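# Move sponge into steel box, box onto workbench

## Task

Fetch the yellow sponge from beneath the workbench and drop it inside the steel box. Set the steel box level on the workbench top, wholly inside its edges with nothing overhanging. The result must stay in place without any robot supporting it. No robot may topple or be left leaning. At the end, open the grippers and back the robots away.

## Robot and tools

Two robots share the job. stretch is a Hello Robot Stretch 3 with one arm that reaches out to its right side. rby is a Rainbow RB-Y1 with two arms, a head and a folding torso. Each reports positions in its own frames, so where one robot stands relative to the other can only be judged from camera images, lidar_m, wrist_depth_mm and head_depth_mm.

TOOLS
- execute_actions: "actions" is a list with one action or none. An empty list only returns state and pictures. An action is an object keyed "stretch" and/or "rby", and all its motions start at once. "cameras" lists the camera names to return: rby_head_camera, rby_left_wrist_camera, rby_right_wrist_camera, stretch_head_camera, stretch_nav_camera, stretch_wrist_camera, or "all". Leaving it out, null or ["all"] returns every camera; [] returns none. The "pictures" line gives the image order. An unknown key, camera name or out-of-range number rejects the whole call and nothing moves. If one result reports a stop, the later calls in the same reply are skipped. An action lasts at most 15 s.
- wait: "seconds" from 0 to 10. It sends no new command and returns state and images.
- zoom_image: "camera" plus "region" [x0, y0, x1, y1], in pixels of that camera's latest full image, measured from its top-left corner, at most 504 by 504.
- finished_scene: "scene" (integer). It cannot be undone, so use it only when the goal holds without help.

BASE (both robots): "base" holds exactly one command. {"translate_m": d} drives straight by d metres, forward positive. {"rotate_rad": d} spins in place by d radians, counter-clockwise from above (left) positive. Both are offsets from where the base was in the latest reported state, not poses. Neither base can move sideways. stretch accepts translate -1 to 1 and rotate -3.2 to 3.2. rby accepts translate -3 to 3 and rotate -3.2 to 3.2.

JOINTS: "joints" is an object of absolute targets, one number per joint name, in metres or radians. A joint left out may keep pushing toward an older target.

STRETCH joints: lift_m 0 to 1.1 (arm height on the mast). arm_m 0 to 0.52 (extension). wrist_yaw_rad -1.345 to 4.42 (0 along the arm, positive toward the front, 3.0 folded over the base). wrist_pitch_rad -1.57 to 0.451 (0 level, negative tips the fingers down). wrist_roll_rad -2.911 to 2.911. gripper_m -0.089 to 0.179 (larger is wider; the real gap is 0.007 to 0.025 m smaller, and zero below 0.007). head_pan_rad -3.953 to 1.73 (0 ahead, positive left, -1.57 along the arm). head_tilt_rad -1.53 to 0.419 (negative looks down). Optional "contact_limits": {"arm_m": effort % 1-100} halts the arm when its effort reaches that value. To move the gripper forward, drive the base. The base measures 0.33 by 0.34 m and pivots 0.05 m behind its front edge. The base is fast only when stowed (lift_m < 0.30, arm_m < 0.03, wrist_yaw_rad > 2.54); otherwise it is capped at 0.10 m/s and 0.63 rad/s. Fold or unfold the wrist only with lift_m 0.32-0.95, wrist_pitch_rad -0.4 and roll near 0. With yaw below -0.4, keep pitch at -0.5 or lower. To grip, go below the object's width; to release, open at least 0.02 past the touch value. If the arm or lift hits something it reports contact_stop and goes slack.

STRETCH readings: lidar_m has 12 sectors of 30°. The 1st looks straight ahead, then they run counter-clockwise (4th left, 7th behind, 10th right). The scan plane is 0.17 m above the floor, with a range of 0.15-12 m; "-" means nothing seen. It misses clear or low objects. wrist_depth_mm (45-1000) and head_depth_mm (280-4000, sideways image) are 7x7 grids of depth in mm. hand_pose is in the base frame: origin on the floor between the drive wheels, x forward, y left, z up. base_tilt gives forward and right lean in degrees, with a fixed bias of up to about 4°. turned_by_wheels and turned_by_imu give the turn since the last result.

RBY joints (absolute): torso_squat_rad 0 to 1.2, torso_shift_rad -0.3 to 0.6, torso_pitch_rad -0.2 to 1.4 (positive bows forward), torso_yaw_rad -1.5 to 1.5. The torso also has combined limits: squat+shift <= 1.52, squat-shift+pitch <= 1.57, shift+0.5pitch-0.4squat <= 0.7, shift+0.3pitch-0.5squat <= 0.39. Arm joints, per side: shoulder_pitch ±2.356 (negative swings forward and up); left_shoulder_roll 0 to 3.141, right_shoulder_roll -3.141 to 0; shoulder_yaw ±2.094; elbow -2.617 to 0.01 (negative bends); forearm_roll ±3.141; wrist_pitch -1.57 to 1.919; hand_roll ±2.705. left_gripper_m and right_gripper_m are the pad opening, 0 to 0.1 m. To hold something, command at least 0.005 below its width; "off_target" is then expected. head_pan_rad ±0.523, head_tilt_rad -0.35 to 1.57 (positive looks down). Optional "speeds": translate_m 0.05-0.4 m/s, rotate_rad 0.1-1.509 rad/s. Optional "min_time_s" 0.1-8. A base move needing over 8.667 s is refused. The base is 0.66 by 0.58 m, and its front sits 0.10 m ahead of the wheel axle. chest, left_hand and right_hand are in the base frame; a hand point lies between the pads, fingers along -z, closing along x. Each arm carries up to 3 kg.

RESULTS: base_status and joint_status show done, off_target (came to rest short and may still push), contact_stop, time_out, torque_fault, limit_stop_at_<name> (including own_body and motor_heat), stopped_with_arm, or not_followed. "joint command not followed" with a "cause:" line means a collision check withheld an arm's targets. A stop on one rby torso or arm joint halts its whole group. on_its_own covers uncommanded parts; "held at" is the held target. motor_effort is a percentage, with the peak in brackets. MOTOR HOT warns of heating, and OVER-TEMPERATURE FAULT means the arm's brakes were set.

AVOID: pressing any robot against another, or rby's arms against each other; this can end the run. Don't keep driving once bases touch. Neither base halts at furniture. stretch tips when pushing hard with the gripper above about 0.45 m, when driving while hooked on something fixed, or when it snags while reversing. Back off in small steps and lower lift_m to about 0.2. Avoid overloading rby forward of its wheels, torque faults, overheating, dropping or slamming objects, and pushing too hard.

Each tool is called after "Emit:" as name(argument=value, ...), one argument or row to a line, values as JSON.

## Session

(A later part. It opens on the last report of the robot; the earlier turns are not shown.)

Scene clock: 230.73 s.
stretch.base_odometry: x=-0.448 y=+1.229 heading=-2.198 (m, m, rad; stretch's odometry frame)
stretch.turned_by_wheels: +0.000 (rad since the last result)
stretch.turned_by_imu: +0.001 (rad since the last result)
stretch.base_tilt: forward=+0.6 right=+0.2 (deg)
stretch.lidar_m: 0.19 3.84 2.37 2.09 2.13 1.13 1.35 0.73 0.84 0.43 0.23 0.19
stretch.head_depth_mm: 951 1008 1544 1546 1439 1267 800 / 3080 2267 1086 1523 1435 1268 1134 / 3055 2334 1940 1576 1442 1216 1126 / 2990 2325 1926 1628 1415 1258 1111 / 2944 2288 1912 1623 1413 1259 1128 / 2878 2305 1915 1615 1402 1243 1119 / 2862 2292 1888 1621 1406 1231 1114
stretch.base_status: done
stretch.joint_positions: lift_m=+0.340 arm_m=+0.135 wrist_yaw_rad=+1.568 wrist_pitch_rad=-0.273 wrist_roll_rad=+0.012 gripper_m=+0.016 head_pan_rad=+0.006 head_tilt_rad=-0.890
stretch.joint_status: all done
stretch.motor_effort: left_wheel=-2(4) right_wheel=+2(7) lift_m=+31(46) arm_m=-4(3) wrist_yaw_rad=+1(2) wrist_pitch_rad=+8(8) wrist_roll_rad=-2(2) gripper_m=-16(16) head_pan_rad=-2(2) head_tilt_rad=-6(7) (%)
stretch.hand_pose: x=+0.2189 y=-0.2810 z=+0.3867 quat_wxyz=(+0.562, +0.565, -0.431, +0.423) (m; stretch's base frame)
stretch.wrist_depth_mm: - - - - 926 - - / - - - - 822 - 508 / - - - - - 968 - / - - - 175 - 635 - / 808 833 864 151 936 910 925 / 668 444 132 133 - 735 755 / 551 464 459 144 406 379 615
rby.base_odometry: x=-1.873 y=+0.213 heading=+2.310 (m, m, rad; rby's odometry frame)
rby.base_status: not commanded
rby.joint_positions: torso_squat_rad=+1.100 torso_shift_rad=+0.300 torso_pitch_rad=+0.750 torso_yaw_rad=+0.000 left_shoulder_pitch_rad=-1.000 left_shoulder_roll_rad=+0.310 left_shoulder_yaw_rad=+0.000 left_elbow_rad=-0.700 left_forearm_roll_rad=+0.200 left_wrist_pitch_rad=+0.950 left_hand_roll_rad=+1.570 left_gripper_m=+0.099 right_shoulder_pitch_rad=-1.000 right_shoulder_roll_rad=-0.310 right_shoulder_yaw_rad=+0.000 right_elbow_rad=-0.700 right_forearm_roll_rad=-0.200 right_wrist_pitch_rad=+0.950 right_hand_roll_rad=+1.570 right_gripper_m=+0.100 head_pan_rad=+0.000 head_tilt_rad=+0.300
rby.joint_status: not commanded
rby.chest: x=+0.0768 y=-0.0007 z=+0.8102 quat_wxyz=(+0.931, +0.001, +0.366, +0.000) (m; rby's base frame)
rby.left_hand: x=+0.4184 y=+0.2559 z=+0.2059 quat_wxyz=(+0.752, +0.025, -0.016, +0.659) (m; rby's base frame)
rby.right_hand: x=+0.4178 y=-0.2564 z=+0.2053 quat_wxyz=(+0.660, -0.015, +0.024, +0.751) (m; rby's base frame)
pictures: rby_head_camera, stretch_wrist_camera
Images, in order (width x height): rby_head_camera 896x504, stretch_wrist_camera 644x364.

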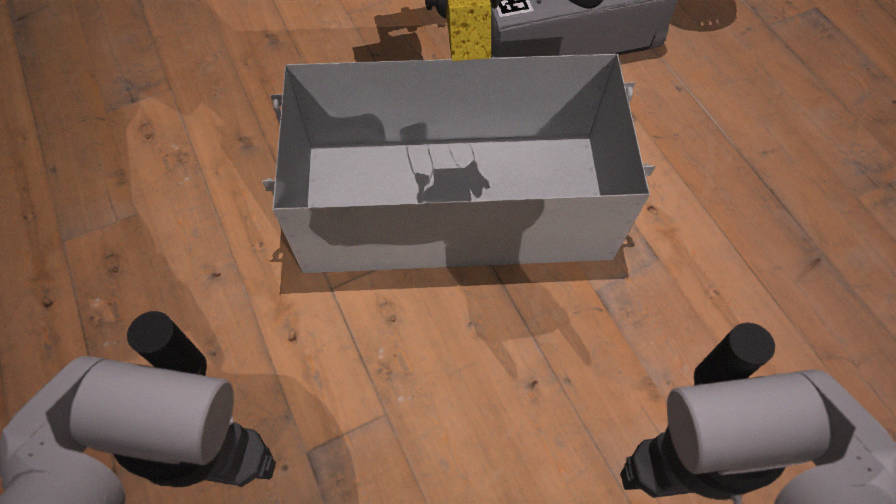

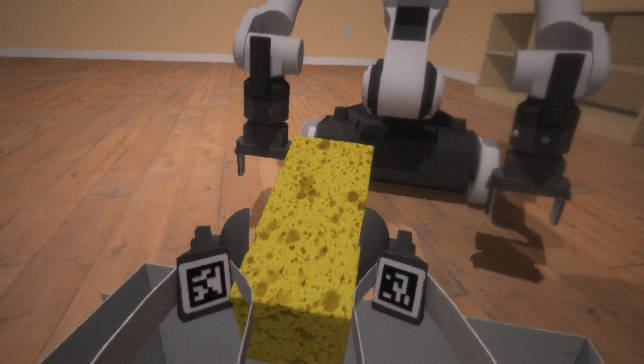

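Emit:
execute_actions(
  actions=[
    {"stretch":{"joints":{"gripper_m":0.13}}},
  ],
  cameras=[],
)

Emit:
execute_actions(
  actions=[
    {"stretch":{"base":{"translate_m":-0.45},"joints":{"lift_m":0.45}},"rby":{"joints":{"torso_squat_rad":0.85,"left_shoulder_roll_rad":0.37,"right_shoulder_roll_rad":-0.37,"left_forearm_roll_rad":0.23,"right_forearm_roll_rad":-0.23}}},
  ],
  cameras=["rby_head_camera"],
)

Scene clock: 232.77 s.
stretch.base_odometry: x=-0.448 y=+1.229 heading=-2.198 (m, m, rad; stretch's odometry frame)
stretch.turned_by_wheels: +0.000 (rad since the last result)
stretch.turned_by_imu: +0.000 (rad since the last result)
stretch.base_tilt: forward=+0.6 right=+0.4 (deg)
stretch.lidar_m: 0.19 3.87 2.37 2.09 2.12 1.13 1.35 0.72 0.84 0.43 0.23 0.19
stretch.head_depth_mm: 942 1001 1550 1546 1446 1276 1146 / 3049 2287 1084 1523 1436 1266 1131 / 2928 2361 1933 1571 1434 1216 1132 / 2965 2319 1910 1628 1424 1251 1114 / 2952 2315 1919 1629 1416 1262 1128 / 2909 2286 1883 1607 1408 1245 1120 / 2839 2290 1897 1619 1392 1246 1118
stretch.base_status: not commanded
stretch.joint_positions: lift_m=+0.340 arm_m=+0.135 wrist_yaw_rad=+1.568 wrist_pitch_rad=-0.272 wrist_roll_rad=+0.012 gripper_m=+0.130 head_pan_rad=+0.006 head_tilt_rad=-0.890
stretch.joint_status: all done
stretch.motor_effort: left_wheel=-2(2) right_wheel=+2(2) lift_m=+31(31) arm_m=-3(3) wrist_yaw_rad=+1(2) wrist_pitch_rad=+8(8) wrist_roll_rad=-2(2) gripper_m=-1(90) head_pan_rad=-3(2) head_tilt_rad=-7(7) (%)
stretch.hand_pose: x=+0.2190 y=-0.2810 z=+0.3870 quat_wxyz=(+0.562, +0.565, -0.431, +0.423) (m; stretch's base frame)
stretch.wrist_depth_mm: - - - - 929 - - / - - - - 849 - 509 / - - - - - 963 - / - - - - - 636 - / 826 867 887 896 905 941 927 / 677 - 435 695 714 781 735 / 353 437 462 433 399 386 625
rby.base_odometry: x=-1.873 y=+0.213 heading=+2.310 (m, m, rad; rby's odometry frame)
rby.base_status: not commanded
rby.joint_positions: torso_squat_rad=+1.100 torso_shift_rad=+0.300 torso_pitch_rad=+0.750 torso_yaw_rad=+0.000 left_shoulder_pitch_rad=-1.000 left_shoulder_roll_rad=+0.310 left_shoulder_yaw_rad=+0.000 left_elbow_rad=-0.700 left_forearm_roll_rad=+0.200 left_wrist_pitch_rad=+0.950 left_hand_roll_rad=+1.570 left_gripper_m=+0.099 right_shoulder_pitch_rad=-1.000 right_shoulder_roll_rad=-0.310 right_shoulder_yaw_rad=+0.000 right_elbow_rad=-0.700 right_forearm_roll_rad=-0.200 right_wrist_pitch_rad=+0.950 right_hand_roll_rad=+1.570 right_gripper_m=+0.100 head_pan_rad=+0.000 head_tilt_rad=+0.300
rby.joint_status: not commanded
rby.chest: x=+0.0768 y=-0.0007 z=+0.8102 quat_wxyz=(+0.931, +0.001, +0.366, +0.000) (m; rby's base frame)
rby.left_hand: x=+0.4184 y=+0.2559 z=+0.2059 quat_wxyz=(+0.752, +0.025, -0.016, +0.659) (m; rby's base frame)
rby.right_hand: x=+0.4178 y=-0.2564 z=+0.2053 quat_wxyz=(+0.660, -0.015, +0.024, +0.751) (m; rby's base frame)
pictures: none
No camera images: the call's "cameras" was empty. Leave "cameras" out to get every camera's image.

Scene clock: 238.57 s.
stretch.base_odometry: x=-0.184 y=+1.592 heading=-2.199 (m, m, rad; stretch's odometry frame)
stretch.turned_by_wheels: +0.000 (rad since the last result)
stretch.turned_by_imu: +0.020 (rad since the last result)
stretch.base_tilt: forward=+0.6 right=+0.1 (deg)
stretch.lidar_m: 0.60 3.58 2.23 2.03 0.96 1.05 0.95 0.48 0.40 0.69 0.71 0.60
stretch.head_depth_mm: 2889 1909 1793 1661 1386 1235 1134 / 1190 1833 1805 1643 1392 1263 1121 / 2976 2241 1824 1631 1426 1258 1133 / 2952 2332 1907 1632 1394 1254 1121 / 2863 2281 1893 1624 1404 1248 1123 / 2921 2283 1879 1609 1406 1244 1119 / 2855 2261 1885 1606 1398 1246 1109
stretch.base_status: translate_m off_target (by the wheels' count: -0.4495 of -0.4500)
stretch.joint_positions: lift_m=+0.450 arm_m=+0.135 wrist_yaw_rad=+1.569 wrist_pitch_rad=-0.269 wrist_roll_rad=+0.012 gripper_m=+0.130 head_pan_rad=+0.004 head_tilt_rad=-0.894
stretch.joint_status: all done
stretch.on_its_own: left_wheel is at rest, and its effort (-61) is outside its rest range (-18 to +18); right_wheel is at rest, and its effort (-54) is outside its rest range (-18 to +18)
stretch.motor_effort: left_wheel=-61(77) right_wheel=-54(67) lift_m=+45(54) arm_m=-2(3) wrist_yaw_rad=+0(2) wrist_pitch_rad=+6(8) wrist_roll_rad=-1(2) gripper_m=+1(0) head_pan_rad=-1(3) head_tilt_rad=-4(7) (%)
stretch.hand_pose: x=+0.2193 y=-0.2806 z=+0.4973 quat_wxyz=(+0.561, +0.565, -0.432, +0.425) (m; stretch's base frame)
stretch.wrist_depth_mm: - - - - - - - / - - - - - - - / - - - - - - - / - - - - - - - / - - 871 844 827 - - / 829 - 623 605 830 939 917 / 683 694 673 630 591 718 769
rby.base_odometry: x=-1.873 y=+0.213 heading=+2.310 (m, m, rad; rby's odometry frame)
rby.base_status: not commanded
rby.joint_positions: torso_squat_rad=+0.850 torso_shift_rad=+0.300 torso_pitch_rad=+0.750 torso_yaw_rad=+0.000 left_shoulder_pitch_rad=-1.000 left_shoulder_roll_rad=+0.370 left_shoulder_yaw_rad=+0.000 left_elbow_rad=-0.700 left_forearm_roll_rad=+0.230 left_wrist_pitch_rad=+0.950 left_hand_roll_rad=+1.570 left_gripper_m=+0.099 right_shoulder_pitch_rad=-1.000 right_shoulder_roll_rad=-0.370 right_shoulder_yaw_rad=+0.000 right_elbow_rad=-0.700 right_forearm_roll_rad=-0.230 right_wrist_pitch_rad=+0.950 right_hand_roll_rad=+1.570 right_gripper_m=+0.100 head_pan_rad=+0.000 head_tilt_rad=+0.300
rby.joint_status: all done
rby.chest: x=+0.1194 y=-0.0009 z=+0.9483 quat_wxyz=(+0.931, +0.001, +0.366, +0.000) (m; rby's base frame)
rby.left_hand: x=+0.4712 y=+0.2909 z=+0.3517 quat_wxyz=(+0.741, +0.032, -0.032, +0.670) (m; rby's base frame)
rby.right_hand: x=+0.4705 y=-0.2917 z=+0.3509 quat_wxyz=(+0.671, -0.031, +0.031, +0.740) (m; rby's base frame)
pictures: rby_head_camera
Images, in order (width x height): rby_head_camera 896x504.

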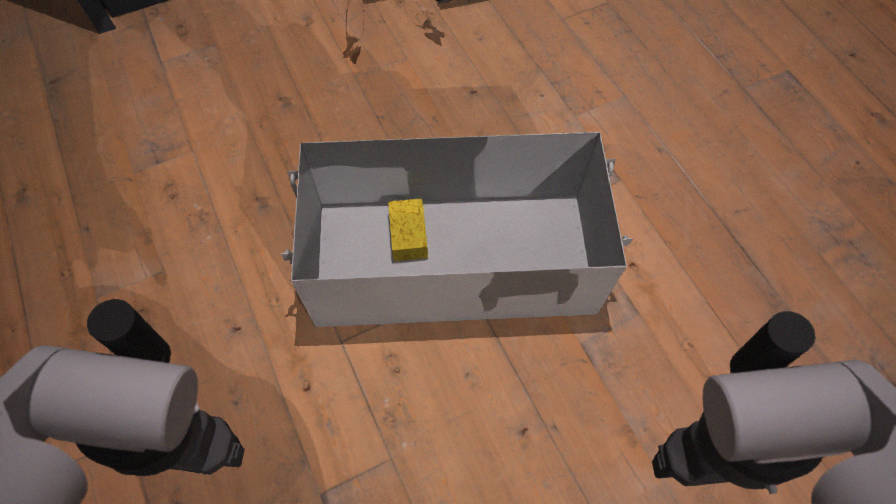

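Emit:
execute_actions(
  actions=[
    {"stretch":{"base":{"translate_m":0.06},"joints":{"arm_m":0.0}},"rby":{"base":{"translate_m":0.35},"joints":{"head_tilt_rad":0.5}}},
  ],
  cameras=["rby_head_camera","rby_left_wrist_camera","rby_right_wrist_camera"],
)

Emit:
execute_actions(
  actions=[
    {"stretch":{"base":{"rotate_rad":1.6}}},
  ],
  cameras=[],
)

Emit:
execute_actions(
  actions=[
    {"stretch":{"base":{"translate_m":0.8}}},
  ],
  cameras=["stretch_nav_camera"],
)

Scene clock: 241.63 s.
stretch.base_odometry: x=-0.219 y=+1.544 heading=-2.199 (m, m, rad; stretch's odometry frame)
stretch.turned_by_wheels: +0.000 (rad since the last result)
stretch.turned_by_imu: +0.001 (rad since the last result)
stretch.base_tilt: forward=+0.6 right=+0.3 (deg)
stretch.lidar_m: 0.54 3.61 2.24 2.03 0.98 1.07 1.01 0.46 0.44 0.83 0.64 0.54
stretch.head_depth_mm: 885 2385 1258 1541 1374 1230 1136 / 864 926 1718 1572 1382 1222 1142 / 2975 2157 959 1279 1396 1239 1118 / 2934 2309 1911 1572 1394 1251 1123 / 2880 2300 1907 1635 1413 1253 1123 / 2888 2259 1890 1609 1405 1252 1118 / 2875 2279 1885 1607 1404 1238 1116
stretch.base_status: done
stretch.joint_positions: lift_m=+0.450 arm_m=+0.000 wrist_yaw_rad=+1.569 wrist_pitch_rad=-0.269 wrist_roll_rad=+0.012 gripper_m=+0.130 head_pan_rad=+0.004 head_tilt_rad=-0.894
stretch.joint_status: all done
stretch.motor_effort: left_wheel=+0(54) right_wheel=+0(48) lift_m=+46(46) arm_m=-4(4) wrist_yaw_rad=+1(0) wrist_pitch_rad=+7(7) wrist_roll_rad=-2(1) gripper_m=+1(0) head_pan_rad=-2(2) head_tilt_rad=-5(4) (%)
stretch.hand_pose: x=+0.2193 y=-0.1457 z=+0.4973 quat_wxyz=(+0.561, +0.565, -0.432, +0.425) (m; stretch's base frame)
stretch.wrist_depth_mm: - - - - 927 - - / - - - - 909 - 495 / - - - - - - 510 / - - - - - - 539 / - - - 821 794 - - / 850 - 795 829 803 678 900 / 687 697 681 595 554 533 751
rby.base_odometry: x=-2.109 y=+0.471 heading=+2.311 (m, m, rad; rby's odometry frame)
rby.base_status: done
rby.joint_positions: torso_squat_rad=+0.850 torso_shift_rad=+0.300 torso_pitch_rad=+0.750 torso_yaw_rad=+0.000 left_shoulder_pitch_rad=-1.000 left_shoulder_roll_rad=+0.370 left_shoulder_yaw_rad=+0.000 left_elbow_rad=-0.700 left_forearm_roll_rad=+0.230 left_wrist_pitch_rad=+0.950 left_hand_roll_rad=+1.570 left_gripper_m=+0.099 right_shoulder_pitch_rad=-1.000 right_shoulder_roll_rad=-0.370 right_shoulder_yaw_rad=+0.000 right_elbow_rad=-0.700 right_forearm_roll_rad=-0.230 right_wrist_pitch_rad=+0.950 right_hand_roll_rad=+1.570 right_gripper_m=+0.100 head_pan_rad=+0.000 head_tilt_rad=+0.500
rby.joint_status: all done
rby.chest: x=+0.1195 y=-0.0009 z=+0.9482 quat_wxyz=(+0.930, +0.001, +0.366, +0.000) (m; rby's base frame)
rby.left_hand: x=+0.4712 y=+0.2909 z=+0.3516 quat_wxyz=(+0.741, +0.032, -0.032, +0.670) (m; rby's base frame)
rby.right_hand: x=+0.4705 y=-0.2917 z=+0.3509 quat_wxyz=(+0.671, -0.031, +0.031, +0.740) (m; rby's base frame)
pictures: rby_head_camera, rby_left_wrist_camera, rby_right_wrist_camera
Images, in order (width x height): rby_head_camera 896x504, rby_left_wrist_camera 644x364, rby_right_wrist_camera 644x364.

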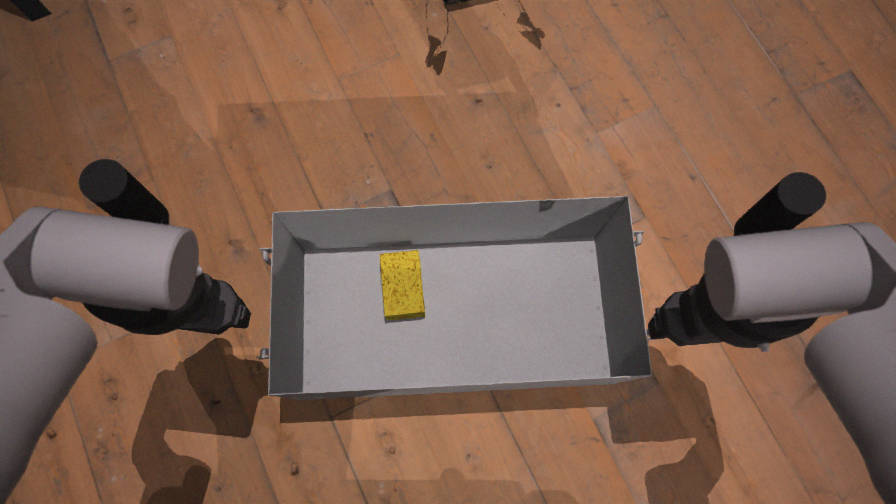

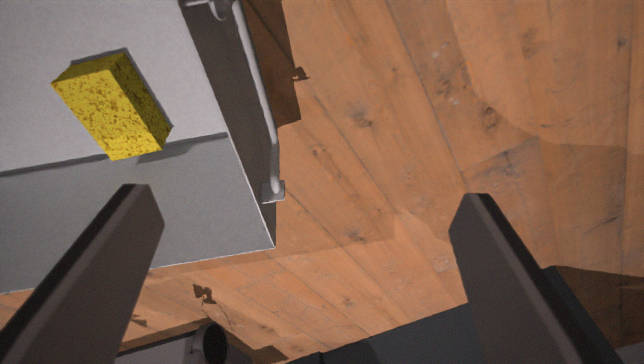

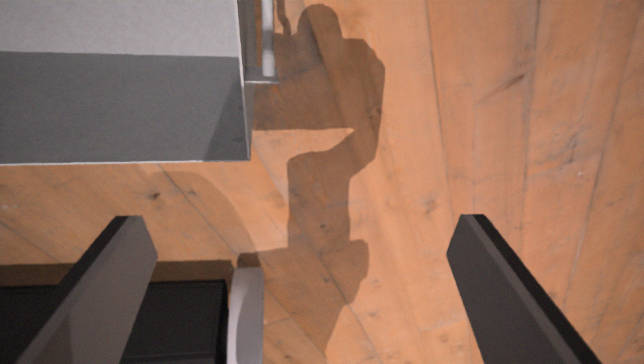

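Scene clock: 245.10 s.
stretch.base_odometry: x=-0.219 y=+1.544 heading=-0.599 (m, m, rad; stretch's odometry frame)
stretch.turned_by_wheels: +1.600 (rad since the last result)
stretch.turned_by_imu: +1.580 (rad since the last result)
stretch.base_tilt: forward=+0.5 right=+0.4 (deg)
stretch.lidar_m: 2.03 0.89 1.07 1.01 0.45 0.44 0.85 0.64 0.54 0.54 3.57 2.23
stretch.head_depth_mm: 1966 2241 1959 1643 1436 1277 1149 / 1908 2188 1918 1648 1433 1258 1135 / 1889 2166 1927 1627 1421 1261 1110 / 1880 2119 1913 1633 1420 1248 1126 / 1862 2113 1884 1619 1411 1253 1125 / 1857 2081 1867 1610 1408 1244 1122 / 1826 2079 1867 1587 1378 1246 1118
stretch.base_status: done
stretch.joint_positions: lift_m=+0.450 arm_m=+0.000 wrist_yaw_rad=+1.569 wrist_pitch_rad=-0.269 wrist_roll_rad=+0.012 gripper_m=+0.130 head_pan_rad=+0.004 head_tilt_rad=-0.894
stretch.joint_status: not commanded
stretch.motor_effort: left_wheel=-2(6) right_wheel=+2(5) lift_m=+46(46) arm_m=-3(3) wrist_yaw_rad=+1(1) wrist_pitch_rad=+7(7) wrist_roll_rad=-2(2) gripper_m=+0(0) head_pan_rad=-2(2) head_tilt_rad=-4(4) (%)
stretch.hand_pose: x=+0.2193 y=-0.1457 z=+0.4973 quat_wxyz=(+0.561, +0.565, -0.432, +0.425) (m; stretch's base frame)
stretch.wrist_depth_mm: - - - - - - - / - - - - - - - / - - - - - - - / - - - - - - - / 842 - - - - - - / 813 - 850 861 854 926 924 / 684 682 707 723 735 726 774
rby.base_odometry: x=-2.109 y=+0.471 heading=+2.311 (m, m, rad; rby's odometry frame)
rby.base_status: not commanded
rby.joint_positions: torso_squat_rad=+0.850 torso_shift_rad=+0.300 torso_pitch_rad=+0.750 torso_yaw_rad=+0.000 left_shoulder_pitch_rad=-1.000 left_shoulder_roll_rad=+0.370 left_shoulder_yaw_rad=+0.000 left_elbow_rad=-0.700 left_forearm_roll_rad=+0.230 left_wrist_pitch_rad=+0.950 left_hand_roll_rad=+1.570 left_gripper_m=+0.099 right_shoulder_pitch_rad=-1.000 right_shoulder_roll_rad=-0.370 right_shoulder_yaw_rad=+0.000 right_elbow_rad=-0.700 right_forearm_roll_rad=-0.230 right_wrist_pitch_rad=+0.950 right_hand_roll_rad=+1.570 right_gripper_m=+0.100 head_pan_rad=+0.000 head_tilt_rad=+0.500
rby.joint_status: not commanded
rby.chest: x=+0.1195 y=-0.0009 z=+0.9482 quat_wxyz=(+0.930, +0.001, +0.366, +0.000) (m; rby's base frame)
rby.left_hand: x=+0.4712 y=+0.2909 z=+0.3516 quat_wxyz=(+0.741, +0.032, -0.032, +0.670) (m; rby's base frame)
rby.right_hand: x=+0.4705 y=-0.2917 z=+0.3509 quat_wxyz=(+0.671, -0.031, +0.031, +0.740) (m; rby's base frame)
pictures: none
No camera images: the call's "cameras" was empty. Leave "cameras" out to get every camera's image.

Scene clock: 254.17 s.
stretch.base_odometry: x=+0.441 y=+1.093 heading=-0.599 (m, m, rad; stretch's odometry frame)
stretch.turned_by_wheels: +0.000 (rad since the last result)
stretch.turned_by_imu: +0.003 (rad since the last result)
stretch.base_tilt: forward=+0.6 right=+0.2 (deg)
stretch.lidar_m: 1.23 1.26 1.33 0.45 1.15 1.16 1.18 1.01 1.50 4.67 2.19 1.37
stretch.head_depth_mm: 1172 1369 1669 1658 1433 1272 1140 / 1156 1365 1622 1663 1426 1263 1129 / 1138 1329 1609 1643 1429 1259 1123 / 1124 1316 1578 1636 1410 1249 1127 / 1131 1313 1577 1625 1414 1245 1126 / 1123 1302 1547 1620 1390 1236 1118 / 1104 1270 1513 1592 1391 1234 1112
stretch.base_status: done
stretch.joint_positions: lift_m=+0.450 arm_m=+0.000 wrist_yaw_rad=+1.569 wrist_pitch_rad=-0.269 wrist_roll_rad=+0.012 gripper_m=+0.130 head_pan_rad=+0.004 head_tilt_rad=-0.894
stretch.joint_status: not commanded
stretch.motor_effort: left_wheel=-3(3) right_wheel=+2(6) lift_m=+46(46) arm_m=-3(3) wrist_yaw_rad=+0(1) wrist_pitch_rad=+6(7) wrist_roll_rad=-2(1) gripper_m=+0(1) head_pan_rad=-2(1) head_tilt_rad=-4(4) (%)
stretch.hand_pose: x=+0.2193 y=-0.1457 z=+0.4973 quat_wxyz=(+0.561, +0.565, -0.432, +0.425) (m; stretch's base frame)
stretch.wrist_depth_mm: 966 - - - - - - / - - - - - - - / - - - - - - - / - - - - - - - / - - - - - - - / 835 - 864 862 857 954 916 / 697 703 718 721 730 705 766
rby.base_odometry: x=-2.109 y=+0.471 heading=+2.311 (m, m, rad; rby's odometry frame)
rby.base_status: not commanded
rby.joint_positions: torso_squat_rad=+0.850 torso_shift_rad=+0.300 torso_pitch_rad=+0.750 torso_yaw_rad=+0.000 left_shoulder_pitch_rad=-1.000 left_shoulder_roll_rad=+0.370 left_shoulder_yaw_rad=+0.000 left_elbow_rad=-0.700 left_forearm_roll_rad=+0.230 left_wrist_pitch_rad=+0.950 left_hand_roll_rad=+1.570 left_gripper_m=+0.099 right_shoulder_pitch_rad=-1.000 right_shoulder_roll_rad=-0.370 right_shoulder_yaw_rad=+0.000 right_elbow_rad=-0.700 right_forearm_roll_rad=-0.230 right_wrist_pitch_rad=+0.950 right_hand_roll_rad=+1.570 right_gripper_m=+0.100 head_pan_rad=+0.000 head_tilt_rad=+0.500
rby.joint_status: not commanded
rby.chest: x=+0.1195 y=-0.0009 z=+0.9482 quat_wxyz=(+0.930, +0.001, +0.366, +0.000) (m; rby's base frame)
rby.left_hand: x=+0.4712 y=+0.2909 z=+0.3516 quat_wxyz=(+0.741, +0.032, -0.032, +0.670) (m; rby's base frame)
rby.right_hand: x=+0.4705 y=-0.2917 z=+0.3509 quat_wxyz=(+0.671, -0.031, +0.031, +0.740) (m; rby's base frame)
pictures: stretch_nav_camera (sideways: a quarter turn counterclockwise sets it upright)
Images, in order (width x height): stretch_nav_camera 672x504.

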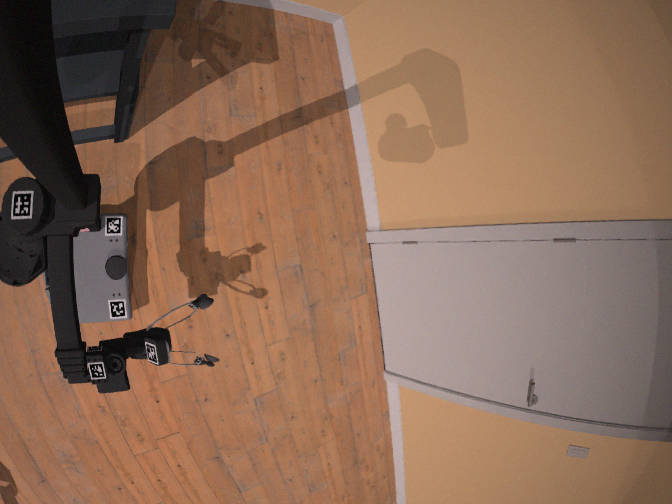

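Emit:
execute_actions(
  actions=[
    {"rby":{"base":{"translate_m":0.07}}},
  ],
  cameras=["rby_head_camera","rby_left_wrist_camera","rby_right_wrist_camera"],
)

Scene clock: 257.40 s.
stretch.base_odometry: x=+0.441 y=+1.093 heading=-0.599 (m, m, rad; stretch's odometry frame)
stretch.turned_by_wheels: +0.000 (rad since the last result)
stretch.turned_by_imu: +0.000 (rad since the last result)
stretch.base_tilt: forward=+0.6 right=+0.3 (deg)
stretch.lidar_m: 1.23 1.26 1.33 0.45 1.15 1.15 1.18 1.01 1.43 4.69 2.18 1.37
stretch.head_depth_mm: 1175 1370 1656 1664 1434 1275 1141 / 1166 1354 1625 1639 1429 1263 1133 / 1142 1336 1587 1616 1412 1268 1113 / 1133 1321 1561 1632 1408 1260 1130 / 1137 1307 1562 1637 1413 1251 1119 / 1118 1294 1526 1610 1409 1237 1124 / 1110 1272 1524 1584 1407 1247 1113
stretch.base_status: not commanded
stretch.joint_positions: lift_m=+0.450 arm_m=+0.000 wrist_yaw_rad=+1.569 wrist_pitch_rad=-0.269 wrist_roll_rad=+0.012 gripper_m=+0.130 head_pan_rad=+0.004 head_tilt_rad=-0.894
stretch.joint_status: not commanded
stretch.motor_effort: left_wheel=-3(3) right_wheel=+1(2) lift_m=+46(46) arm_m=-4(3) wrist_yaw_rad=+0(1) wrist_pitch_rad=+7(7) wrist_roll_rad=-2(2) gripper_m=+0(1) head_pan_rad=-2(3) head_tilt_rad=-4(4) (%)
stretch.hand_pose: x=+0.2193 y=-0.1457 z=+0.4973 quat_wxyz=(+0.561, +0.565, -0.432, +0.425) (m; stretch's base frame)
stretch.wrist_depth_mm: 966 - - - - - - / - - - - - - - / - - - - - - - / - - - - - - - / - - - - - - - / 869 - 852 847 894 950 952 / 680 718 712 717 715 725 768
rby.base_odometry: x=-2.157 y=+0.523 heading=+2.312 (m, m, rad; rby's odometry frame)
rby.base_status: done
rby.joint_positions: torso_squat_rad=+0.850 torso_shift_rad=+0.300 torso_pitch_rad=+0.750 torso_yaw_rad=+0.000 left_shoulder_pitch_rad=-1.000 left_shoulder_roll_rad=+0.370 left_shoulder_yaw_rad=+0.000 left_elbow_rad=-0.700 left_forearm_roll_rad=+0.230 left_wrist_pitch_rad=+0.950 left_hand_roll_rad=+1.570 left_gripper_m=+0.099 right_shoulder_pitch_rad=-1.000 right_shoulder_roll_rad=-0.370 right_shoulder_yaw_rad=+0.000 right_elbow_rad=-0.700 right_forearm_roll_rad=-0.230 right_wrist_pitch_rad=+0.950 right_hand_roll_rad=+1.570 right_gripper_m=+0.100 head_pan_rad=+0.000 head_tilt_rad=+0.500
rby.joint_status: not commanded
rby.chest: x=+0.1195 y=-0.0009 z=+0.9482 quat_wxyz=(+0.930, +0.001, +0.366, +0.000) (m; rby's base frame)
rby.left_hand: x=+0.4712 y=+0.2909 z=+0.3516 quat_wxyz=(+0.741, +0.032, -0.032, +0.670) (m; rby's base frame)
rby.right_hand: x=+0.4705 y=-0.2917 z=+0.3509 quat_wxyz=(+0.671, -0.031, +0.031, +0.740) (m; rby's base frame)
pictures: rby_head_camera, rby_left_wrist_camera, rby_right_wrist_camera
Images, in order (width x height): rby_head_camera 896x504, rby_left_wrist_camera 644x364, rby_right_wrist_camera 644x364.

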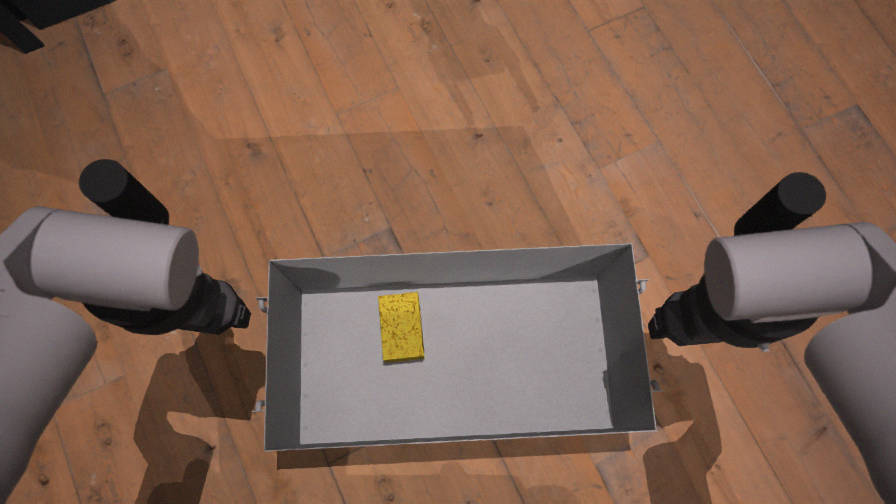

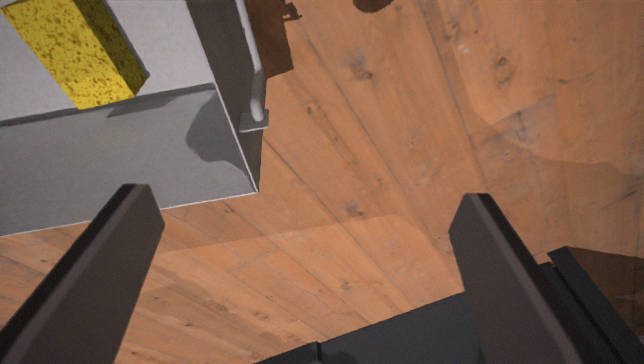

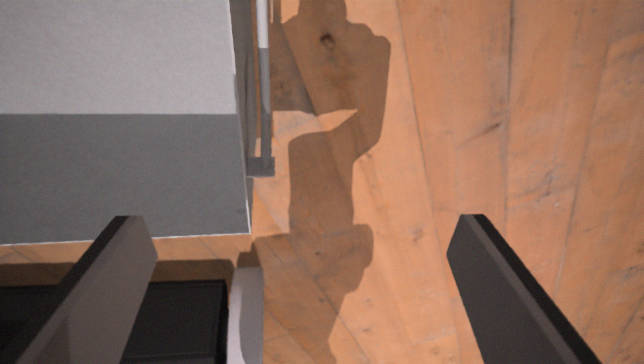

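Emit:
execute_actions(
  actions=[
    {"rby":{"joints":{"torso_squat_rad":1.1}}},
  ],
  cameras=["rby_head_camera","rby_left_wrist_camera","rby_right_wrist_camera"],
)

Scene clock: 260.07 s.
stretch.base_odometry: x=+0.441 y=+1.093 heading=-0.599 (m, m, rad; stretch's odometry frame)
stretch.turned_by_wheels: +0.000 (rad since the last result)
stretch.turned_by_imu: +0.000 (rad since the last result)
stretch.base_tilt: forward=+0.7 right=+0.4 (deg)
stretch.lidar_m: 1.23 1.27 1.33 0.45 1.14 1.16 1.17 1.01 1.44 4.68 2.19 1.37
stretch.head_depth_mm: 1178 1376 1651 1664 1441 1275 1138 / 1155 1358 1632 1659 1421 1271 1140 / 1140 1331 1603 1635 1419 1260 1117 / 1125 1315 1570 1634 1428 1260 1123 / 1127 1310 1566 1608 1404 1253 1123 / 1121 1301 1546 1610 1412 1241 1119 / 1107 1279 1531 1602 1407 1235 1114
stretch.base_status: not commanded
stretch.joint_positions: lift_m=+0.450 arm_m=+0.000 wrist_yaw_rad=+1.569 wrist_pitch_rad=-0.269 wrist_roll_rad=+0.012 gripper_m=+0.130 head_pan_rad=+0.004 head_tilt_rad=-0.894
stretch.joint_status: not commanded
stretch.motor_effort: left_wheel=-3(3) right_wheel=+2(2) lift_m=+46(46) arm_m=-4(4) wrist_yaw_rad=+0(0) wrist_pitch_rad=+7(7) wrist_roll_rad=-2(2) gripper_m=+1(0) head_pan_rad=-2(1) head_tilt_rad=-4(4) (%)
stretch.hand_pose: x=+0.2193 y=-0.1457 z=+0.4973 quat_wxyz=(+0.561, +0.565, -0.432, +0.425) (m; stretch's base frame)
stretch.wrist_depth_mm: 948 - - - - - - / - - - - - - - / - - - - - - - / - - - - - - - / - - - - - - - / 833 - 840 868 894 925 915 / 712 683 703 713 735 726 752
rby.base_odometry: x=-2.157 y=+0.523 heading=+2.312 (m, m, rad; rby's odometry frame)
rby.base_status: not commanded
rby.joint_positions: torso_squat_rad=+1.074 torso_shift_rad=+0.296 torso_pitch_rad=+0.739 torso_yaw_rad=+0.001 left_shoulder_pitch_rad=-1.004 left_shoulder_roll_rad=+0.370 left_shoulder_yaw_rad=+0.001 left_elbow_rad=-0.703 left_forearm_roll_rad=+0.231 left_wrist_pitch_rad=+0.952 left_hand_roll_rad=+1.570 left_gripper_m=+0.099 right_shoulder_pitch_rad=-1.000 right_shoulder_roll_rad=-0.370 right_shoulder_yaw_rad=+0.000 right_elbow_rad=-0.700 right_forearm_roll_rad=-0.230 right_wrist_pitch_rad=+0.950 right_hand_roll_rad=+1.570 right_gripper_m=+0.100 head_pan_rad=+0.000 head_tilt_rad=+0.500
rby.joint_status: torso_squat_rad contact_stop (moved +0.224 of +0.250)
rby.on_its_own: torso_squat_rad is held at +1.074, not at your +1.100, since a contact_stop
rby.chest: x=+0.0777 y=-0.0012 z=+0.8283 quat_wxyz=(+0.932, +0.002, +0.361, +0.001) (m; rby's base frame)
rby.left_hand: x=+0.4384 y=+0.2912 z=+0.2377 quat_wxyz=(+0.741, +0.027, -0.037, +0.670) (m; rby's base frame)
rby.right_hand: x=+0.4353 y=-0.2904 z=+0.2340 quat_wxyz=(+0.671, -0.034, +0.027, +0.740) (m; rby's base frame)
pictures: rby_head_camera, rby_left_wrist_camera, rby_right_wrist_camera
Images, in order (width x height): rby_head_camera 896x504, rby_left_wrist_camera 644x364, rby_right_wrist_camera 644x364.

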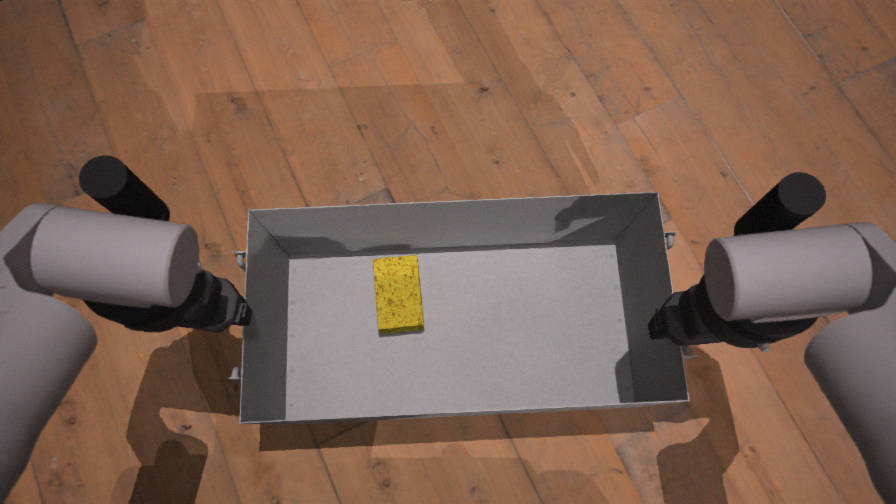

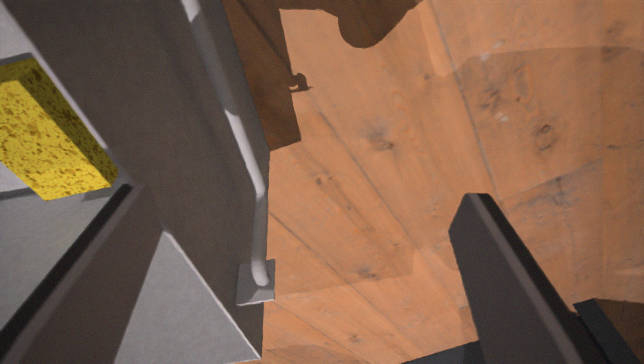

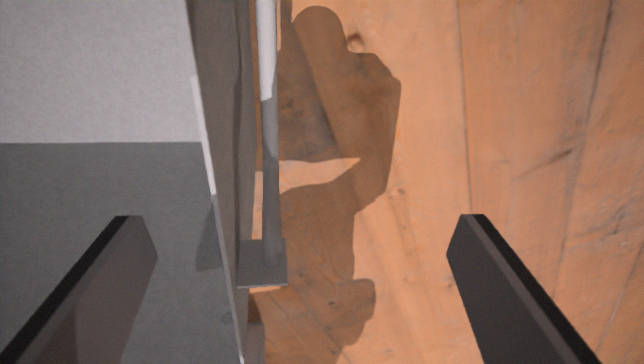

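Emit:
execute_actions(
  actions=[
    {"rby":{"joints":{"torso_squat_rad":0.95}}},
  ],
  cameras=[],
)

Emit:
execute_actions(
  actions=[
    {"rby":{"base":{"translate_m":0.04},"joints":{"left_shoulder_roll_rad":0.425,"left_forearm_roll_rad":0.265,"right_shoulder_roll_rad":-0.395,"right_forearm_roll_rad":-0.245}}},
  ],
  cameras=["rby_head_camera","rby_left_wrist_camera","rby_right_wrist_camera"],
)

Scene clock: 261.97 s.
stretch.base_odometry: x=+0.441 y=+1.093 heading=-0.599 (m, m, rad; stretch's odometry frame)
stretch.turned_by_wheels: +0.000 (rad since the last result)
stretch.turned_by_imu: +0.000 (rad since the last result)
stretch.base_tilt: forward=+0.5 right=+0.3 (deg)
stretch.lidar_m: 1.23 1.27 1.33 0.45 1.15 1.16 1.18 1.01 1.43 4.67 2.18 1.36
stretch.head_depth_mm: 1172 1372 1654 1651 1436 1268 1140 / 1161 1359 1613 1640 1437 1269 1142 / 1141 1333 1588 1651 1423 1268 1116 / 1129 1306 1566 1614 1411 1247 1121 / 1133 1313 1557 1616 1404 1246 1128 / 1118 1294 1536 1610 1408 1253 1120 / 1110 1277 1522 1596 1393 1237 1109
stretch.base_status: not commanded
stretch.joint_positions: lift_m=+0.450 arm_m=+0.000 wrist_yaw_rad=+1.569 wrist_pitch_rad=-0.269 wrist_roll_rad=+0.012 gripper_m=+0.130 head_pan_rad=+0.004 head_tilt_rad=-0.894
stretch.joint_status: not commanded
stretch.motor_effort: left_wheel=-2(3) right_wheel=+2(2) lift_m=+46(46) arm_m=-4(4) wrist_yaw_rad=+0(1) wrist_pitch_rad=+7(6) wrist_roll_rad=-1(2) gripper_m=+0(1) head_pan_rad=-2(2) head_tilt_rad=-4(4) (%)
stretch.hand_pose: x=+0.2193 y=-0.1457 z=+0.4973 quat_wxyz=(+0.561, +0.565, -0.432, +0.425) (m; stretch's base frame)
stretch.wrist_depth_mm: 984 - - - - - - / - - - - - - - / - - - - - - - / - - - - - - - / - - - - - - - / 827 - 869 857 895 939 928 / 698 692 715 717 716 716 769
rby.base_odometry: x=-2.157 y=+0.523 heading=+2.312 (m, m, rad; rby's odometry frame)
rby.base_status: not commanded
rby.joint_positions: torso_squat_rad=+0.950 torso_shift_rad=+0.297 torso_pitch_rad=+0.743 torso_yaw_rad=+0.001 left_shoulder_pitch_rad=-1.000 left_shoulder_roll_rad=+0.370 left_shoulder_yaw_rad=+0.000 left_elbow_rad=-0.700 left_forearm_roll_rad=+0.230 left_wrist_pitch_rad=+0.950 left_hand_roll_rad=+1.570 left_gripper_m=+0.099 right_shoulder_pitch_rad=-1.000 right_shoulder_roll_rad=-0.370 right_shoulder_yaw_rad=+0.000 right_elbow_rad=-0.700 right_forearm_roll_rad=-0.230 right_wrist_pitch_rad=+0.950 right_hand_roll_rad=+1.570 right_gripper_m=+0.100 head_pan_rad=+0.000 head_tilt_rad=+0.500
rby.joint_status: all done
rby.chest: x=+0.1006 y=-0.0009 z=+0.8977 quat_wxyz=(+0.932, +0.001, +0.363, +0.000) (m; rby's base frame)
rby.left_hand: x=+0.4563 y=+0.2916 z=+0.3039 quat_wxyz=(+0.741, +0.030, -0.034, +0.670) (m; rby's base frame)
rby.right_hand: x=+0.4559 y=-0.2908 z=+0.3024 quat_wxyz=(+0.671, -0.033, +0.028, +0.740) (m; rby's base frame)
pictures: none
No camera images: the call's "cameras" was empty. Leave "cameras" out to get every camera's image.

Scene clock: 263.13 s.
stretch.base_odometry: x=+0.441 y=+1.093 heading=-0.599 (m, m, rad; stretch's odometry frame)
stretch.turned_by_wheels: +0.000 (rad since the last result)
stretch.turned_by_imu: +0.000 (rad since the last result)
stretch.base_tilt: forward=+0.5 right=+0.4 (deg)
stretch.lidar_m: 1.23 1.27 1.33 0.45 1.14 1.15 1.18 1.01 1.40 4.68 2.18 1.36
stretch.head_depth_mm: 1171 1376 1642 1654 1437 1279 1136 / 1161 1357 1637 1652 1421 1277 1134 / 1146 1328 1601 1636 1417 1258 1113 / 1132 1305 1582 1632 1422 1256 1121 / 1128 1327 1566 1626 1405 1252 1123 / 1124 1297 1540 1598 1407 1245 1115 / 1106 1286 1519 1603 1400 1229 1115
stretch.base_status: not commanded
stretch.joint_positions: lift_m=+0.450 arm_m=+0.000 wrist_yaw_rad=+1.569 wrist_pitch_rad=-0.269 wrist_roll_rad=+0.012 gripper_m=+0.130 head_pan_rad=+0.004 head_tilt_rad=-0.894
stretch.joint_status: not commanded
stretch.motor_effort: left_wheel=-2(3) right_wheel=+1(2) lift_m=+46(46) arm_m=-4(3) wrist_yaw_rad=+0(1) wrist_pitch_rad=+7(7) wrist_roll_rad=-2(2) gripper_m=+0(0) head_pan_rad=-2(1) head_tilt_rad=-5(4) (%)
stretch.hand_pose: x=+0.2193 y=-0.1457 z=+0.4973 quat_wxyz=(+0.561, +0.565, -0.432, +0.425) (m; stretch's base frame)
stretch.wrist_depth_mm: 975 - - - - - - / - - - - - - - / - - - - - - - / - - - - - - - / - - - - - - - / 863 - 837 863 879 936 925 / 683 689 706 711 727 733 770
rby.base_odometry: x=-2.184 y=+0.553 heading=+2.312 (m, m, rad; rby's odometry frame)
rby.base_status: done
rby.joint_positions: torso_squat_rad=+0.950 torso_shift_rad=+0.297 torso_pitch_rad=+0.743 torso_yaw_rad=+0.001 left_shoulder_pitch_rad=-1.000 left_shoulder_roll_rad=+0.425 left_shoulder_yaw_rad=+0.000 left_elbow_rad=-0.700 left_forearm_roll_rad=+0.265 left_wrist_pitch_rad=+0.950 left_hand_roll_rad=+1.570 left_gripper_m=+0.099 right_shoulder_pitch_rad=-1.000 right_shoulder_roll_rad=-0.395 right_shoulder_yaw_rad=+0.000 right_elbow_rad=-0.700 right_forearm_roll_rad=-0.245 right_wrist_pitch_rad=+0.950 right_hand_roll_rad=+1.570 right_gripper_m=+0.100 head_pan_rad=+0.000 head_tilt_rad=+0.500
rby.joint_status: all done
rby.chest: x=+0.1006 y=-0.0008 z=+0.8977 quat_wxyz=(+0.932, +0.001, +0.363, +0.000) (m; rby's base frame)
rby.left_hand: x=+0.4649 y=+0.3222 z=+0.3124 quat_wxyz=(+0.729, +0.033, -0.047, +0.682) (m; rby's base frame)
rby.right_hand: x=+0.4600 y=-0.3049 z=+0.3061 quat_wxyz=(+0.676, -0.039, +0.030, +0.735) (m; rby's base frame)
pictures: rby_head_camera, rby_left_wrist_camera, rby_right_wrist_camera
Images, in order (width x height): rby_head_camera 896x504, rby_left_wrist_camera 644x364, rby_right_wrist_camera 644x364.

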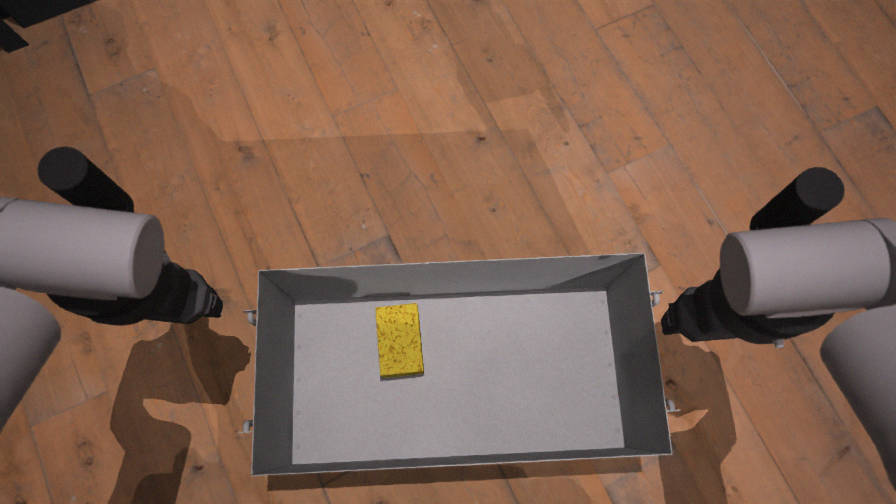

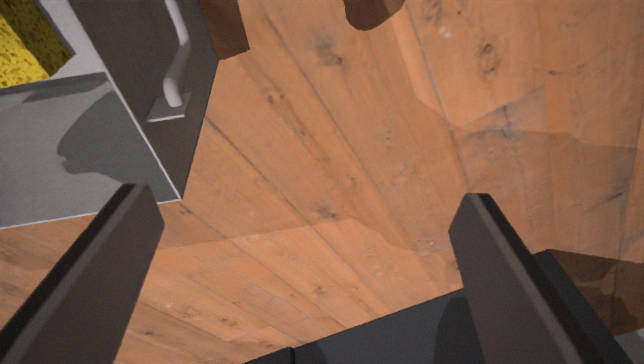

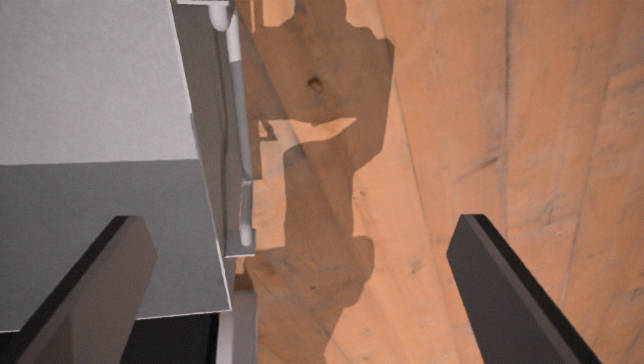

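Emit:
execute_actions(
  actions=[
    {"rby":{"base":{"translate_m":-0.04},"joints":{"left_shoulder_roll_rad":0.305,"left_forearm_roll_rad":0.19,"right_shoulder_roll_rad":-0.335,"right_forearm_roll_rad":-0.21}}},
  ],
  cameras=[],
)

Emit:
execute_actions(
  actions=[
    {"rby":{"joints":{"torso_squat_rad":1.06}}},
  ],
  cameras=["rby_head_camera","rby_left_wrist_camera","rby_right_wrist_camera"],
)

Scene clock: 265.67 s.
stretch.base_odometry: x=+0.441 y=+1.093 heading=-0.599 (m, m, rad; stretch's odometry frame)
stretch.turned_by_wheels: +0.000 (rad since the last result)
stretch.turned_by_imu: +0.000 (rad since the last result)
stretch.base_tilt: forward=+0.7 right=+0.3 (deg)
stretch.lidar_m: 1.23 1.27 1.33 0.45 1.14 1.16 1.18 1.01 1.43 4.67 2.18 1.37
stretch.head_depth_mm: 1171 1374 1656 1656 1440 1264 1139 / 1151 1357 1636 1650 1427 1262 1124 / 1141 1334 1598 1643 1414 1260 1116 / 1136 1320 1581 1624 1415 1252 1126 / 1131 1310 1569 1622 1423 1248 1123 / 1116 1291 1546 1615 1409 1244 1118 / 1106 1288 1514 1604 1394 1240 1109
stretch.base_status: not commanded
stretch.joint_positions: lift_m=+0.450 arm_m=+0.000 wrist_yaw_rad=+1.569 wrist_pitch_rad=-0.269 wrist_roll_rad=+0.012 gripper_m=+0.130 head_pan_rad=+0.004 head_tilt_rad=-0.894
stretch.joint_status: not commanded
stretch.motor_effort: left_wheel=-3(3) right_wheel=+2(2) lift_m=+46(46) arm_m=-4(3) wrist_yaw_rad=+1(0) wrist_pitch_rad=+7(7) wrist_roll_rad=-2(2) gripper_m=+0(0) head_pan_rad=-2(2) head_tilt_rad=-4(4) (%)
stretch.hand_pose: x=+0.2193 y=-0.1457 z=+0.4973 quat_wxyz=(+0.561, +0.565, -0.432, +0.425) (m; stretch's base frame)
stretch.wrist_depth_mm: 979 - - - - - - / - - - - - - - / - - - - - - - / - - - - - - - / - - - - - - - / 847 - 834 861 861 935 912 / 705 710 696 712 735 732 751
rby.base_odometry: x=-2.157 y=+0.523 heading=+2.312 (m, m, rad; rby's odometry frame)
rby.base_status: done
rby.joint_positions: torso_squat_rad=+0.950 torso_shift_rad=+0.297 torso_pitch_rad=+0.743 torso_yaw_rad=+0.001 left_shoulder_pitch_rad=-1.000 left_shoulder_roll_rad=+0.305 left_shoulder_yaw_rad=+0.000 left_elbow_rad=-0.700 left_forearm_roll_rad=+0.190 left_wrist_pitch_rad=+0.950 left_hand_roll_rad=+1.570 left_gripper_m=+0.099 right_shoulder_pitch_rad=-1.000 right_shoulder_roll_rad=-0.335 right_shoulder_yaw_rad=+0.000 right_elbow_rad=-0.700 right_forearm_roll_rad=-0.210 right_wrist_pitch_rad=+0.950 right_hand_roll_rad=+1.570 right_gripper_m=+0.100 head_pan_rad=+0.000 head_tilt_rad=+0.500
rby.joint_status: all done
rby.chest: x=+0.1006 y=-0.0008 z=+0.8977 quat_wxyz=(+0.932, +0.001, +0.363, +0.000) (m; rby's base frame)
rby.left_hand: x=+0.4454 y=+0.2550 z=+0.2954 quat_wxyz=(+0.754, +0.024, -0.019, +0.657) (m; rby's base frame)
rby.right_hand: x=+0.4502 y=-0.2709 z=+0.2978 quat_wxyz=(+0.664, -0.024, +0.025, +0.747) (m; rby's base frame)
pictures: none
No camera images: the call's "cameras" was empty. Leave "cameras" out to get every camera's image.

Scene clock: 266.80 s.
stretch.base_odometry: x=+0.441 y=+1.093 heading=-0.599 (m, m, rad; stretch's odometry frame)
stretch.turned_by_wheels: +0.000 (rad since the last result)
stretch.turned_by_imu: +0.000 (rad since the last result)
stretch.base_tilt: forward=+0.6 right=+0.3 (deg)
stretch.lidar_m: 1.23 1.27 1.32 0.45 1.15 1.15 1.18 1.01 1.44 4.66 2.19 1.37
stretch.head_depth_mm: 1174 1366 1653 1664 1441 1261 1133 / 1160 1351 1628 1650 1426 1261 1134 / 1150 1331 1611 1628 1417 1247 1115 / 1128 1311 1567 1627 1428 1257 1123 / 1133 1307 1557 1616 1410 1259 1120 / 1123 1302 1540 1617 1399 1253 1113 / 1111 1275 1523 1615 1402 1242 1115
stretch.base_status: not commanded
stretch.joint_positions: lift_m=+0.450 arm_m=+0.000 wrist_yaw_rad=+1.569 wrist_pitch_rad=-0.269 wrist_roll_rad=+0.012 gripper_m=+0.130 head_pan_rad=+0.004 head_tilt_rad=-0.894
stretch.joint_status: not commanded
stretch.motor_effort: left_wheel=-3(3) right_wheel=+2(2) lift_m=+46(46) arm_m=-3(3) wrist_yaw_rad=+1(0) wrist_pitch_rad=+7(7) wrist_roll_rad=-2(1) gripper_m=+1(0) head_pan_rad=-2(2) head_tilt_rad=-4(4) (%)
stretch.hand_pose: x=+0.2193 y=-0.1457 z=+0.4973 quat_wxyz=(+0.561, +0.565, -0.432, +0.425) (m; stretch's base frame)
stretch.wrist_depth_mm: 967 - - - - - - / - - - - - - - / - - - - - - - / - - - - - - - / - - - - - - - / 836 - 858 844 886 938 897 / 703 694 709 723 726 713 757
rby.base_odometry: x=-2.157 y=+0.523 heading=+2.312 (m, m, rad; rby's odometry frame)
rby.base_status: not commanded
rby.joint_positions: torso_squat_rad=+1.060 torso_shift_rad=+0.297 torso_pitch_rad=+0.743 torso_yaw_rad=+0.001 left_shoulder_pitch_rad=-1.000 left_shoulder_roll_rad=+0.305 left_shoulder_yaw_rad=+0.000 left_elbow_rad=-0.700 left_forearm_roll_rad=+0.190 left_wrist_pitch_rad=+0.950 left_hand_roll_rad=+1.570 left_gripper_m=+0.099 right_shoulder_pitch_rad=-1.000 right_shoulder_roll_rad=-0.335 right_shoulder_yaw_rad=+0.000 right_elbow_rad=-0.700 right_forearm_roll_rad=-0.210 right_wrist_pitch_rad=+0.950 right_hand_roll_rad=+1.570 right_gripper_m=+0.100 head_pan_rad=+0.000 head_tilt_rad=+0.500
rby.joint_status: all done
rby.chest: x=+0.0816 y=-0.0007 z=+0.8355 quat_wxyz=(+0.932, +0.001, +0.363, +0.000) (m; rby's base frame)
rby.left_hand: x=+0.4264 y=+0.2551 z=+0.2333 quat_wxyz=(+0.754, +0.024, -0.019, +0.657) (m; rby's base frame)
rby.right_hand: x=+0.4312 y=-0.2708 z=+0.2356 quat_wxyz=(+0.664, -0.024, +0.025, +0.747) (m; rby's base frame)
pictures: rby_head_camera, rby_left_wrist_camera, rby_right_wrist_camera
Images, in order (width x height): rby_head_camera 896x504, rby_left_wrist_camera 644x364, rby_right_wrist_camera 644x364.

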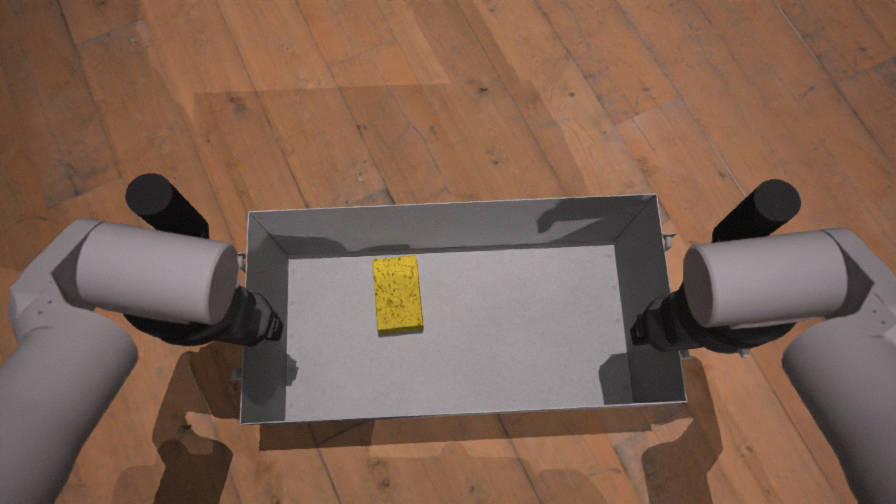

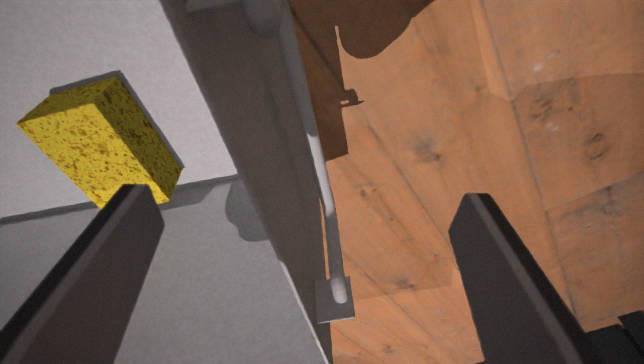

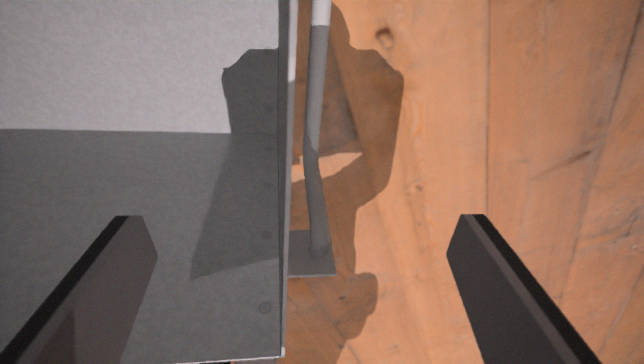

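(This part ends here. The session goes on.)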